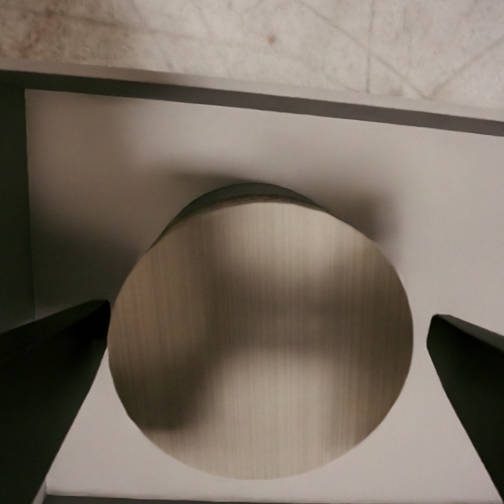

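Scene clock: 307.63 s of 12600.00 s.
left_arm: end_effector_position=(+0.1882, +0.2315, +0.3012) grip_measured=+0.848 end_effector_quat_wxyz=(+0.488, +0.671, -0.458, -0.321) end_effector_velocity=(+0.001, +0.000, -0.002) end_effector_angular_velocity=(+0.004, +0.010, +0.005) | right_arm: end_effector_position=(-0.0535, -0.1213, +0.1610) grip_measured=+0.977 end_effector_quat_wxyz=(+0.663, +0.245, +0.662, -0.249) end_effector_velocity=(-0.133, -0.318, -0.014) end_effector_angular_velocity=(-0.067, +0.030, +1.416)
Joint positions: left_arm=[ 0.913  0.053  0.067  0.002 -0.004  1.895  0.081] | right_arm=[-0.305  2.037  1.495 -1.035  0.001  2.071  0.087]
Joint velocities: left_arm=[-0.002 -0.002 -0.002 -0.007 -0.007 -0.007 -0.   ] | right_arm=[ 0.164 -1.17  -1.805  0.564 -0.007 -1.253 -0.   ]
Joint torques (N m, as the arm reports them, + toward a larger angle): left_arm=[ 0.1  -0.25  6.    1.98  0.11 -0.05] | right_arm=[  0.06 -10.81   4.64   0.16   0.03  -0.1 ]
External joint torques (N m, as the arm's controller estimates them; a push from outside toward a larger angle lowers the number): left_arm=[ 0.1  -0.88 -1.19  0.16  0.11  0.01] | right_arm=[ 0.32 -2.26 -0.49 -0.04 -0.05 -0.1 ]
Heat: left arm: hottest wrist pitch 36 °C (+0.0 °C/min); right arm: hottest shoulder 53 °C (+7.1 °C/min). Fold the right arm in close to its base before you think long.
MOTOR HOT: still on. Now the hottest motor of the right arm, joint 2 (shoulder), reports 53 °C; a drive's own limit is 95 °C.
Steps of this call (steps 1 to 15: all 15 steps of this action). Readings (joint positions):
1: left_arm=[0.913 0.053 0.067 0.002 -0.004 1.895] | right_arm=[-0.364 2.477 2.048 -1.173 0.001 2.497]
2: left_arm=[0.913 0.053 0.067 0.002 -0.004 1.895] | right_arm=[-0.364 2.468 2.062 -1.193 0.001 2.497]
4: left_arm=[0.913 0.053 0.067 0.002 -0.004 1.895] | right_arm=[-0.363 2.430 2.058 -1.203 0.001 2.477]
8: left_arm=[0.913 0.053 0.067 0.002 -0.004 1.895] | right_arm=[-0.349 2.295 1.906 -1.166 0.001 2.352]
15: the state above

Scene clock: 308.13 s of 12600.00 s.
left_arm: end_effector_position=(+0.1882, +0.2315, +0.3012) grip_measured=+0.848 end_effector_quat_wxyz=(+0.488, +0.671, -0.458, -0.321) end_effector_velocity=(-0.000, -0.000, -0.005) end_effector_angular_velocity=(+0.009, +0.011, -0.000) | right_arm: end_effector_position=(-0.0938, -0.2408, +0.1233) grip_measured=+0.978 end_effector_quat_wxyz=(+0.703, +0.081, +0.702, -0.079) end_effector_velocity=(-0.008, -0.047, -0.187) end_effector_angular_velocity=(-0.018, -0.005, +0.161)
Joint positions: left_arm=[ 0.913  0.053  0.067  0.002 -0.004  1.895  0.081] | right_arm=[-0.249  1.656  0.829 -0.74   0.001  1.641  0.087]
Joint velocities: left_arm=[-0.007 -0.002 -0.007 -0.007 -0.007 -0.007 -0.   ] | right_arm=[ 0.007  0.291 -0.569  0.842  0.007 -0.154  0.   ]
Joint torques (N m, as the arm reports them, + toward a larger angle): left_arm=[ 0.1  -0.26  5.99  1.99  0.11 -0.05] | right_arm=[ 0.18 -4.06  3.88  0.31  0.03 -0.1 ]
External joint torques (N m, as the arm's controller estimates them; a push from outside toward a larger angle lowers the number): left_arm=[ 0.13 -0.88 -1.23  0.15  0.1   0.01] | right_arm=[ 0.22  0.64 -0.54 -0.01 -0.03 -0.1 ]
Heat: left arm: hottest wrist pitch 36 °C (+0.0 °C/min); right arm: hottest shoulder 53 °C (+7.1 °C/min). Fold the right arm in close to its base before you think long.
MOTOR HOT: still on. Now the hottest motor of the right arm, joint 2 (shoulder), reports 53 °C; a drive's own limit is 95 °C.
Steps of this call (steps 1 to 15: all 15 steps of this action). Readings (joint positions):
1: left_arm=[0.913 0.053 0.067 0.002 -0.004 1.895] | right_arm=[-0.299 1.997 1.435 -1.015 0.001 2.030]
2: left_arm=[0.913 0.053 0.067 0.002 -0.004 1.895] | right_arm=[-0.294 1.957 1.374 -0.995 0.001 1.988]
4: left_arm=[0.913 0.053 0.067 0.002 -0.004 1.895] | right_arm=[-0.283 1.875 1.254 -0.954 0.001 1.904]
8: left_arm=[0.913 0.053 0.067 0.002 -0.004 1.895] | right_arm=[-0.263 1.728 1.035 -0.884 0.001 1.755]
15: the state above

Scene clock: 308.63 s of 12600.00 s.
left_arm: end_effector_position=(+0.1882, +0.2315, +0.3012) grip_measured=+0.848 end_effector_quat_wxyz=(+0.488, +0.671, -0.458, -0.321) end_effector_velocity=(-0.001, -0.001, -0.008) end_effector_angular_velocity=(+0.022, +0.017, -0.010) | right_arm: end_effector_position=(-0.0948, -0.2459, +0.0864) grip_measured=+0.288 end_effector_quat_wxyz=(+0.703, +0.076, +0.703, -0.076) end_effector_velocity=(+0.002, +0.018, -0.001) end_effector_angular_velocity=(+0.090, -0.007, +0.005)
Joint positions: left_arm=[ 0.913  0.053  0.067  0.002 -0.004  1.895  0.081] | right_arm=[-0.248  1.742  0.742 -0.57   0.001  1.63   0.053]
Joint velocities: left_arm=[-0.002 -0.002 -0.007 -0.022  0.007 -0.007 -0.   ] | right_arm=[-0.002 -0.002 -0.007  0.095 -0.007 -0.007 -0.05 ]
Joint torques (N m, as the arm reports them, + toward a larger angle): left_arm=[ 0.1  -0.27  6.    1.98  0.11 -0.05] | right_arm=[ 0.24 -4.62  3.53  0.31  0.03 -0.08]
External joint torques (N m, as the arm's controller estimates them; a push from outside toward a larger angle lowers the number): left_arm=[ 0.11 -0.9  -1.19  0.16  0.11  0.01] | right_arm=[ 0.26  0.82 -0.83 -0.08 -0.03 -0.08]
Heat: left arm: hottest wrist pitch 36 °C (+0.0 °C/min); right arm: hottest shoulder 53 °C (+7.1 °C/min). Fold the right arm in close to its base before you think long.
MOTOR HOT: still on. Now the hottest motor of the right arm, joint 2 (shoulder), reports 53 °C; a drive's own limit is 95 °C.
Steps of this call (steps 1 to 15: all 15 steps of this action). Readings (joint positions):
1: left_arm=[0.913 0.053 0.067 0.002 -0.004 1.895] | right_arm=[-0.249 1.668 0.811 -0.710 0.001 1.638]
2: left_arm=[0.913 0.053 0.067 0.002 -0.004 1.895] | right_arm=[-0.248 1.682 0.795 -0.680 0.001 1.635]
4: left_arm=[0.913 0.053 0.067 0.002 -0.004 1.895] | right_arm=[-0.248 1.711 0.769 -0.630 0.001 1.632]
8: left_arm=[0.913 0.053 0.067 0.002 -0.004 1.895] | right_arm=[-0.248 1.739 0.744 -0.584 0.001 1.630]
15: the state above

Scene clock: 309.13 s of 12600.00 s.
left_arm: end_effector_position=(+0.1882, +0.2315, +0.3012) grip_measured=+0.848 end_effector_quat_wxyz=(+0.488, +0.671, -0.458, -0.321) end_effector_velocity=(-0.002, -0.001, +0.001) end_effector_angular_velocity=(-0.010, +0.004, -0.010) | right_arm: end_effector_position=(-0.0929, -0.2247, +0.1575) grip_measured=+0.265 end_effector_quat_wxyz=(+0.704, +0.075, +0.703, -0.073) end_effector_velocity=(+0.017, +0.280, +0.144) end_effector_angular_velocity=(+0.148, -0.015, +0.112)
Joint positions: left_arm=[ 0.913  0.053  0.067  0.002 -0.004  1.895  0.081] | right_arm=[-0.242  1.644  0.971 -0.894  0.001  1.63   0.052]
Joint velocities: left_arm=[-0.002 -0.002 -0.002  0.007  0.007 -0.007 -0.   ] | right_arm=[ 0.09   0.662  1.346 -0.535 -0.007 -0.022  0.   ]
Joint torques (N m, as the arm reports them, + toward a larger angle): left_arm=[ 0.1  -0.26  6.    1.98  0.11 -0.05] | right_arm=[ 0.44 -3.97  6.96  0.02  0.03 -0.09]
External joint torques (N m, as the arm's controller estimates them; a push from outside toward a larger angle lowers the number): left_arm=[ 0.11 -0.88 -1.22  0.15  0.11  0.02] | right_arm=[ 0.31  0.44  2.3  -0.4   0.   -0.08]
Heat: left arm: hottest wrist pitch 36 °C (+0.0 °C/min); right arm: hottest shoulder 52 °C (+6.1 °C/min). Fold the right arm in close to its base before you think long.
MOTOR HOT: still on. Now the hottest motor of the right arm, joint 2 (shoulder), reports 52 °C; a drive's own limit is 95 °C.
Steps of this call (steps 1 to 15: all 15 steps of this action). Readings (joint positions):
1: left_arm=[0.913 0.053 0.067 0.002 -0.004 1.895] | right_arm=[-0.248 1.742 0.742 -0.570 0.001 1.630]
2: left_arm=[0.913 0.053 0.067 0.002 -0.004 1.895] | right_arm=[-0.248 1.742 0.742 -0.570 0.001 1.630]
4: left_arm=[0.913 0.053 0.067 0.002 -0.004 1.895] | right_arm=[-0.248 1.741 0.743 -0.572 0.001 1.630]
8: left_arm=[0.913 0.053 0.067 0.002 -0.004 1.895] | right_arm=[-0.248 1.702 0.772 -0.670 0.001 1.630]
15: the state above

Scene clock: 309.63 s of 12600.00 s.
left_arm: end_effector_position=(+0.1882, +0.2315, +0.3012) grip_measured=+0.848 end_effector_quat_wxyz=(+0.488, +0.671, -0.458, -0.321) end_effector_velocity=(+0.000, +0.001, +0.000) end_effector_angular_velocity=(+0.005, -0.006, +0.005) | right_arm: end_effector_position=(-0.0970, -0.0783, +0.1634) grip_measured=+0.265 end_effector_quat_wxyz=(+0.705, +0.053, +0.705, -0.050) end_effector_velocity=(-0.026, +0.162, -0.058) end_effector_angular_velocity=(-0.016, +0.009, +0.103)
Joint positions: left_arm=[ 0.913  0.053  0.067  0.002 -0.004  1.895  0.081] | right_arm=[-0.179  2.162  1.698 -1.102  0.001  1.629  0.052]
Joint velocities: left_arm=[-0.002 -0.002  0.002 -0.007 -0.007  0.007  0.   ] | right_arm=[ 0.095  0.696  0.877 -0.198 -0.007 -0.007  0.   ]
Joint torques (N m, as the arm reports them, + toward a larger angle): left_arm=[ 0.09 -0.26  6.    1.98  0.11 -0.05] | right_arm=[ 0.14 -9.72  6.89 -0.51  0.03 -0.08]
External joint torques (N m, as the arm's controller estimates them; a push from outside toward a larger angle lowers the number): left_arm=[ 0.09 -0.88 -1.22  0.15  0.11  0.02] | right_arm=[ 0.29 -0.27  1.64 -0.53 -0.03 -0.09]
Heat: left arm: hottest wrist pitch 36 °C (+0.0 °C/min); right arm: hottest shoulder 52 °C (+6.0 °C/min). Fold the right arm in close to its base before you think long.
MOTOR HOT: still on. Now the hottest motor of the right arm, joint 2 (shoulder), reports 52 °C; a drive's own limit is 95 °C.
Steps of this call (steps 1 to 15: all 15 steps of this action). Readings (joint positions):
1: left_arm=[0.913 0.053 0.067 0.002 -0.004 1.895] | right_arm=[-0.239 1.671 1.018 -0.911 0.001 1.630]
2: left_arm=[0.913 0.053 0.067 0.002 -0.004 1.895] | right_arm=[-0.235 1.702 1.068 -0.927 0.001 1.630]
4: left_arm=[0.913 0.053 0.067 0.002 -0.004 1.895] | right_arm=[-0.226 1.773 1.169 -0.959 0.001 1.630]
8: left_arm=[0.913 0.053 0.067 0.002 -0.004 1.895] | right_arm=[-0.208 1.924 1.375 -1.019 0.001 1.630]
15: the state above

Scene clock: 310.13 s of 12600.00 s.
left_arm: end_effector_position=(+0.1882, +0.2315, +0.3012) grip_measured=+0.848 end_effector_quat_wxyz=(+0.488, +0.671, -0.458, -0.321) end_effector_velocity=(-0.003, -0.001, -0.002) end_effector_angular_velocity=(+0.004, +0.009, -0.015) | right_arm: end_effector_position=(-0.0998, -0.0645, +0.0975) grip_measured=+0.265 end_effector_quat_wxyz=(+0.706, +0.049, +0.705, -0.048) end_effector_velocity=(-0.000, -0.006, -0.012) end_effector_angular_velocity=(-0.036, +0.010, +0.005)
Joint positions: left_arm=[ 0.913  0.053  0.067  0.002 -0.004  1.895  0.081] | right_arm=[-0.17   2.298  1.652 -0.923  0.001  1.629  0.052]
Joint velocities: left_arm=[-0.007 -0.002 -0.002 -0.007  0.007 -0.007 -0.   ] | right_arm=[-0.002  0.027 -0.002 -0.007 -0.007 -0.007 -0.   ]
Joint torques (N m, as the arm reports them, + toward a larger angle): left_arm=[ 0.09 -0.26  5.99  1.98  0.11 -0.05] | right_arm=[ 0.11 -9.96  4.48 -0.08  0.04 -0.07]
External joint torques (N m, as the arm's controller estimates them; a push from outside toward a larger angle lowers the number): left_arm=[ 0.1  -0.86 -1.3   0.12  0.1   0.01] | right_arm=[ 0.13 -0.54  0.11 -0.14 -0.02 -0.08]
Heat: left arm: hottest wrist pitch 36 °C (+0.0 °C/min); right arm: hottest shoulder 52 °C (+6.1 °C/min). Fold the right arm in close to its base before you think long.
MOTOR HOT: still on. Now the hottest motor of the right arm, joint 2 (shoulder), reports 52 °C; a drive's own limit is 95 °C.
Steps of this call (steps 1 to 15: all 15 steps of this action). Readings (joint positions):
1: left_arm=[0.913 0.053 0.067 0.002 -0.004 1.895] | right_arm=[-0.176 2.182 1.721 -1.106 0.001 1.629]
2: left_arm=[0.913 0.053 0.067 0.002 -0.004 1.895] | right_arm=[-0.174 2.197 1.734 -1.105 0.001 1.629]
4: left_arm=[0.913 0.053 0.067 0.002 -0.004 1.895] | right_arm=[-0.171 2.218 1.735 -1.087 0.001 1.629]
8: left_arm=[0.913 0.053 0.067 0.002 -0.004 1.895] | right_arm=[-0.170 2.261 1.692 -0.994 0.001 1.629]
15: the state above

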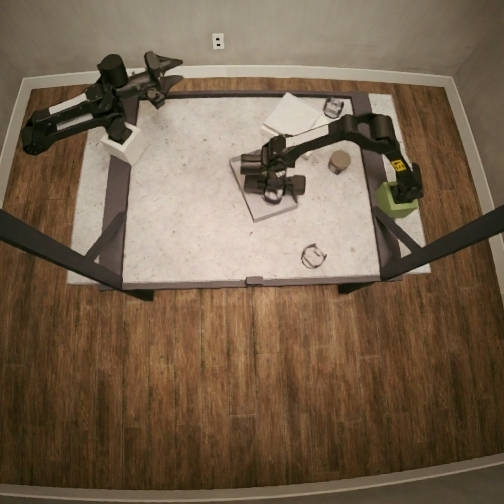

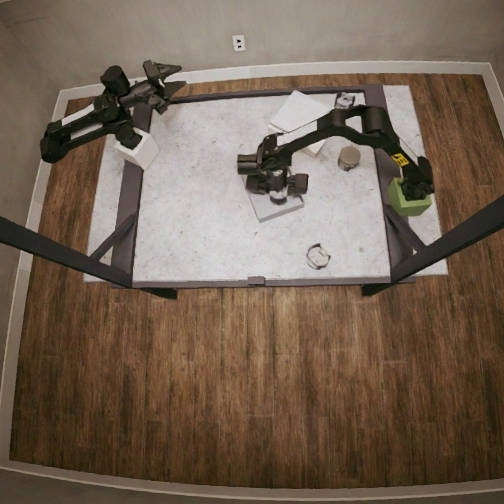

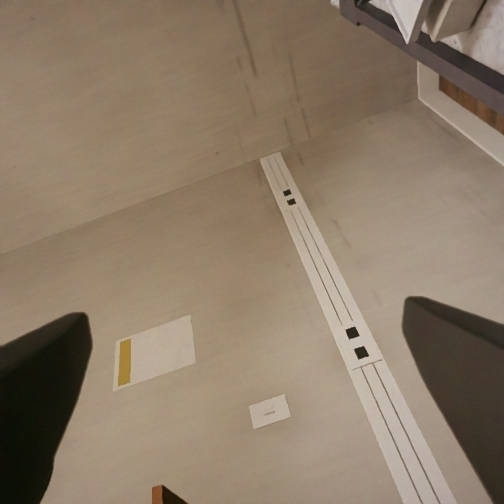

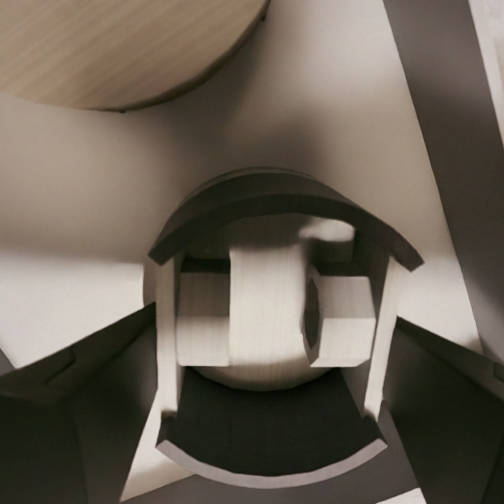

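Scene clock: 310.63 s of 12600.00 s.
left_arm: end_effector_position=(+0.1882, +0.2315, +0.3012) grip_measured=+0.848 end_effector_quat_wxyz=(+0.488, +0.671, -0.458, -0.321) end_effector_velocity=(+0.002, -0.000, -0.005) end_effector_angular_velocity=(+0.013, +0.013, +0.010) | right_arm: end_effector_position=(-0.1132, -0.0649, +0.1482) grip_measured=+0.752 end_effector_quat_wxyz=(+0.707, +0.036, +0.706, -0.025) end_effector_velocity=(-0.288, -0.017, +0.161) end_effector_angular_velocity=(+0.294, -0.026, +0.962)
Joint positions: left_arm=[ 0.913  0.053  0.067  0.002 -0.004  1.895  0.081] | right_arm=[-0.139  2.215  1.722 -1.062  0.002  1.61   0.076]
Joint velocities: left_arm=[ 0.002  0.002 -0.007 -0.007 -0.007 -0.007  0.   ] | right_arm=[ 0.676 -0.54  -0.237 -0.007  0.007 -0.286  0.086]
Joint torques (N m, as the arm reports them, + toward a larger angle): left_arm=[ 0.1  -0.27  6.    1.98  0.11 -0.05] | right_arm=[ 3.62 -9.8   3.06 -0.3  -0.03 -0.11]
External joint torques (N m, as the arm's controller estimates them; a push from outside toward a larger angle lowers the number): left_arm=[ 0.08 -0.91 -1.18  0.16  0.11  0.01] | right_arm=[-0.03 -2.12 -0.71 -0.33  0.2  -0.11]
Heat: left arm: hottest wrist pitch 36 °C (+0.0 °C/min); right arm: hottest shoulder 52 °C (+6.0 °C/min). Fold the right arm in close to its base before you think long.
MOTOR HOT: still on. Now the hottest motor of the right arm, joint 2 (shoulder), reports 52 °C; a drive's own limit is 95 °C.
Steps of this call (steps 1 to 15: all 15 steps of this action). Readings (joint positions):
1: left_arm=[0.913 0.053 0.067 0.002 -0.004 1.895] | right_arm=[-0.170 2.299 1.652 -0.923 0.001 1.629]
2: left_arm=[0.913 0.053 0.067 0.002 -0.004 1.895] | right_arm=[-0.170 2.299 1.651 -0.923 0.001 1.629]
4: left_arm=[0.913 0.053 0.067 0.002 -0.004 1.895] | right_arm=[-0.170 2.299 1.650 -0.922 0.001 1.629]
8: left_arm=[0.913 0.053 0.067 0.002 -0.004 1.895] | right_arm=[-0.170 2.297 1.662 -0.945 0.001 1.629]
15: the state above

Scene clock: 311.13 s of 12600.00 s.
left_arm: end_effector_position=(+0.1882, +0.2315, +0.3012) grip_measured=+0.848 end_effector_quat_wxyz=(+0.488, +0.671, -0.458, -0.321) end_effector_velocity=(+0.001, +0.000, -0.002) end_effector_angular_velocity=(-0.001, +0.023, +0.005) | right_arm: end_effector_position=(-0.3211, -0.1776, +0.1433) grip_measured=+0.977 end_effector_quat_wxyz=(+0.667, -0.241, +0.665, +0.234) end_effector_velocity=(-0.106, -0.122, +0.006) end_effector_angular_velocity=(-0.002, +0.026, +0.581)
Joint positions: left_arm=[ 0.913  0.053  0.067  0.002 -0.004  1.895  0.081] | right_arm=[ 0.448  2.015  1.388 -0.953  0.001  1.426  0.087]
Joint velocities: left_arm=[-0.002 -0.002 -0.002 -0.007 -0.007 -0.022 -0.   ] | right_arm=[ 0.413 -0.193 -0.261  0.081 -0.022 -0.168  0.001]
Joint torques (N m, as the arm reports them, + toward a larger angle): left_arm=[ 0.09 -0.28  6.    1.98  0.11 -0.04] | right_arm=[-1.43 -9.85  4.67  0.35  0.04 -0.09]
External joint torques (N m, as the arm's controller estimates them; a push from outside toward a larger angle lowers the number): left_arm=[ 0.09 -0.91 -1.21  0.15  0.11  0.02] | right_arm=[ 0.31 -1.82 -0.45 -0.05 -0.16 -0.09]
Heat: left arm: hottest wrist pitch 36 °C (+0.0 °C/min); right arm: hottest shoulder 52 °C (+5.1 °C/min). Fold the right arm in close to its base before you think long.
MOTOR HOT: still on. Now the hottest motor of the right arm, joint 2 (shoulder), reports 52 °C; a drive's own limit is 95 °C.
Steps of this call (steps 1 to 15: all 15 steps of this action). Readings (joint positions):
1: left_arm=[0.913 0.053 0.067 0.002 -0.004 1.895] | right_arm=[-0.111 2.196 1.710 -1.061 0.002 1.599]
2: left_arm=[0.913 0.053 0.067 0.002 -0.004 1.895] | right_arm=[-0.074 2.180 1.692 -1.057 0.002 1.587]
4: left_arm=[0.913 0.053 0.067 0.002 -0.004 1.895] | right_arm=[0.019 2.152 1.645 -1.041 0.002 1.560]
8: left_arm=[0.913 0.053 0.067 0.002 -0.004 1.895] | right_arm=[0.217 2.102 1.530 -1.003 0.002 1.501]
15: the state above

Scene clock: 311.37 s of 12600.00 s.
left_arm: end_effector_position=(+0.1882, +0.2315, +0.3012) grip_measured=+0.848 end_effector_quat_wxyz=(+0.488, +0.671, -0.458, -0.321) end_effector_velocity=(-0.001, -0.001, -0.003) end_effector_angular_velocity=(+0.003, +0.025, -0.010) | right_arm: end_effector_position=(-0.3244, -0.1832, +0.1428) grip_measured=+0.977 end_effector_quat_wxyz=(+0.663, -0.249, +0.662, +0.244) end_effector_velocity=(+0.003, -0.006, -0.001) end_effector_angular_velocity=(-0.018, -0.003, +0.005)
Joint positions: left_arm=[ 0.913  0.053  0.067  0.002 -0.004  1.895  0.081] | right_arm=[ 0.464  2.004  1.369 -0.944  0.001  1.415  0.087]
Joint velocities: left_arm=[-0.002  0.002 -0.002 -0.007  0.007 -0.022  0.   ] | right_arm=[-0.002 -0.007 -0.017 -0.007 -0.007 -0.007 -0.   ]
Joint torques (N m, as the arm reports them, + toward a larger angle): left_arm=[ 0.1  -0.27  6.01  1.98  0.11 -0.05] | right_arm=[ -0.01 -10.17   4.51   0.24   0.03  -0.09]
External joint torques (N m, as the arm's controller estimates them; a push from outside toward a larger angle lowers the number): left_arm=[ 0.11 -0.88 -1.28  0.13  0.11  0.02] | right_arm=[-0.04 -2.06 -0.57 -0.04 -0.03 -0.09]
Heat: left arm: hottest wrist pitch 36 °C (+0.0 °C/min); right arm: hottest shoulder 52 °C (+5.1 °C/min). Fold the right arm in close to its base before you think long.
MOTOR HOT: still on. Now the hottest motor of the right arm, joint 2 (shoulder), reports 52 °C; a drive's own limit is 95 °C.
Steps of this call (steps 1 to 7: the robot went on to your last target). Readings (joint positions):
1: left_arm=[0.913 0.053 0.067 0.002 -0.004 1.895] | right_arm=[0.459 2.010 1.382 -0.950 0.001 1.422]
2: left_arm=[0.913 0.053 0.067 0.002 -0.004 1.895] | right_arm=[0.464 2.007 1.377 -0.948 0.001 1.420]
4: left_arm=[0.913 0.053 0.067 0.002 -0.004 1.895] | right_arm=[0.464 2.005 1.372 -0.945 0.001 1.416]
7: the state above

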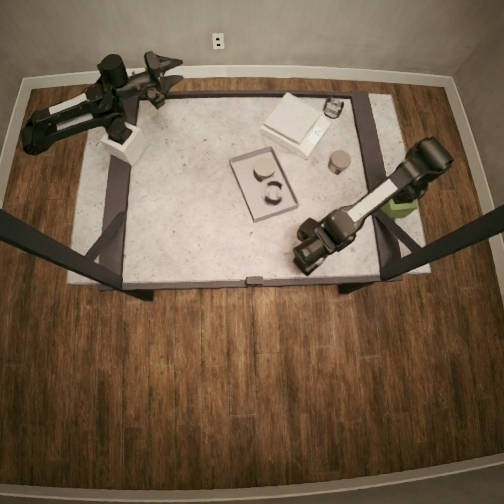

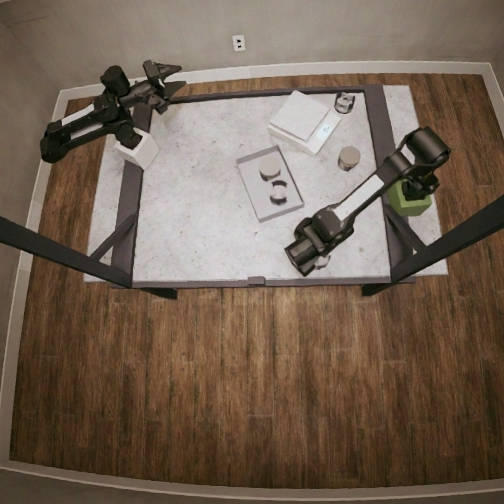

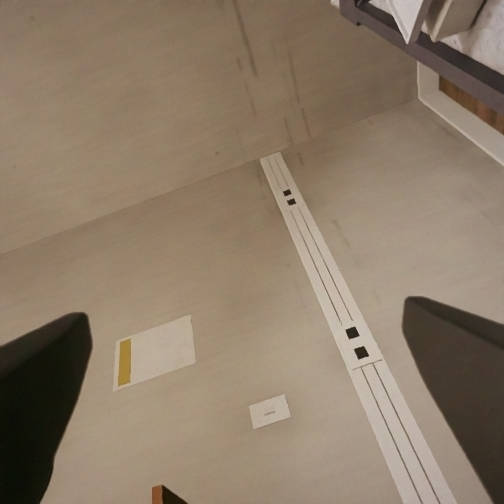

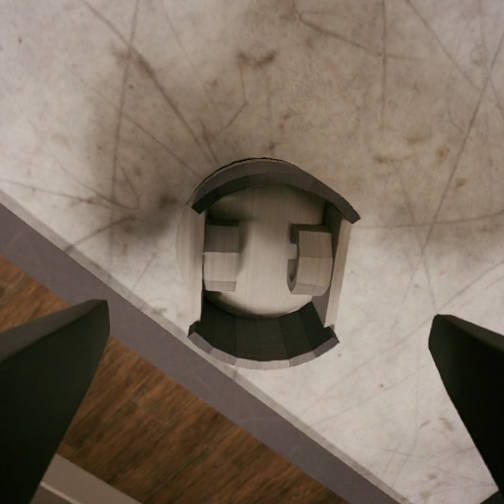

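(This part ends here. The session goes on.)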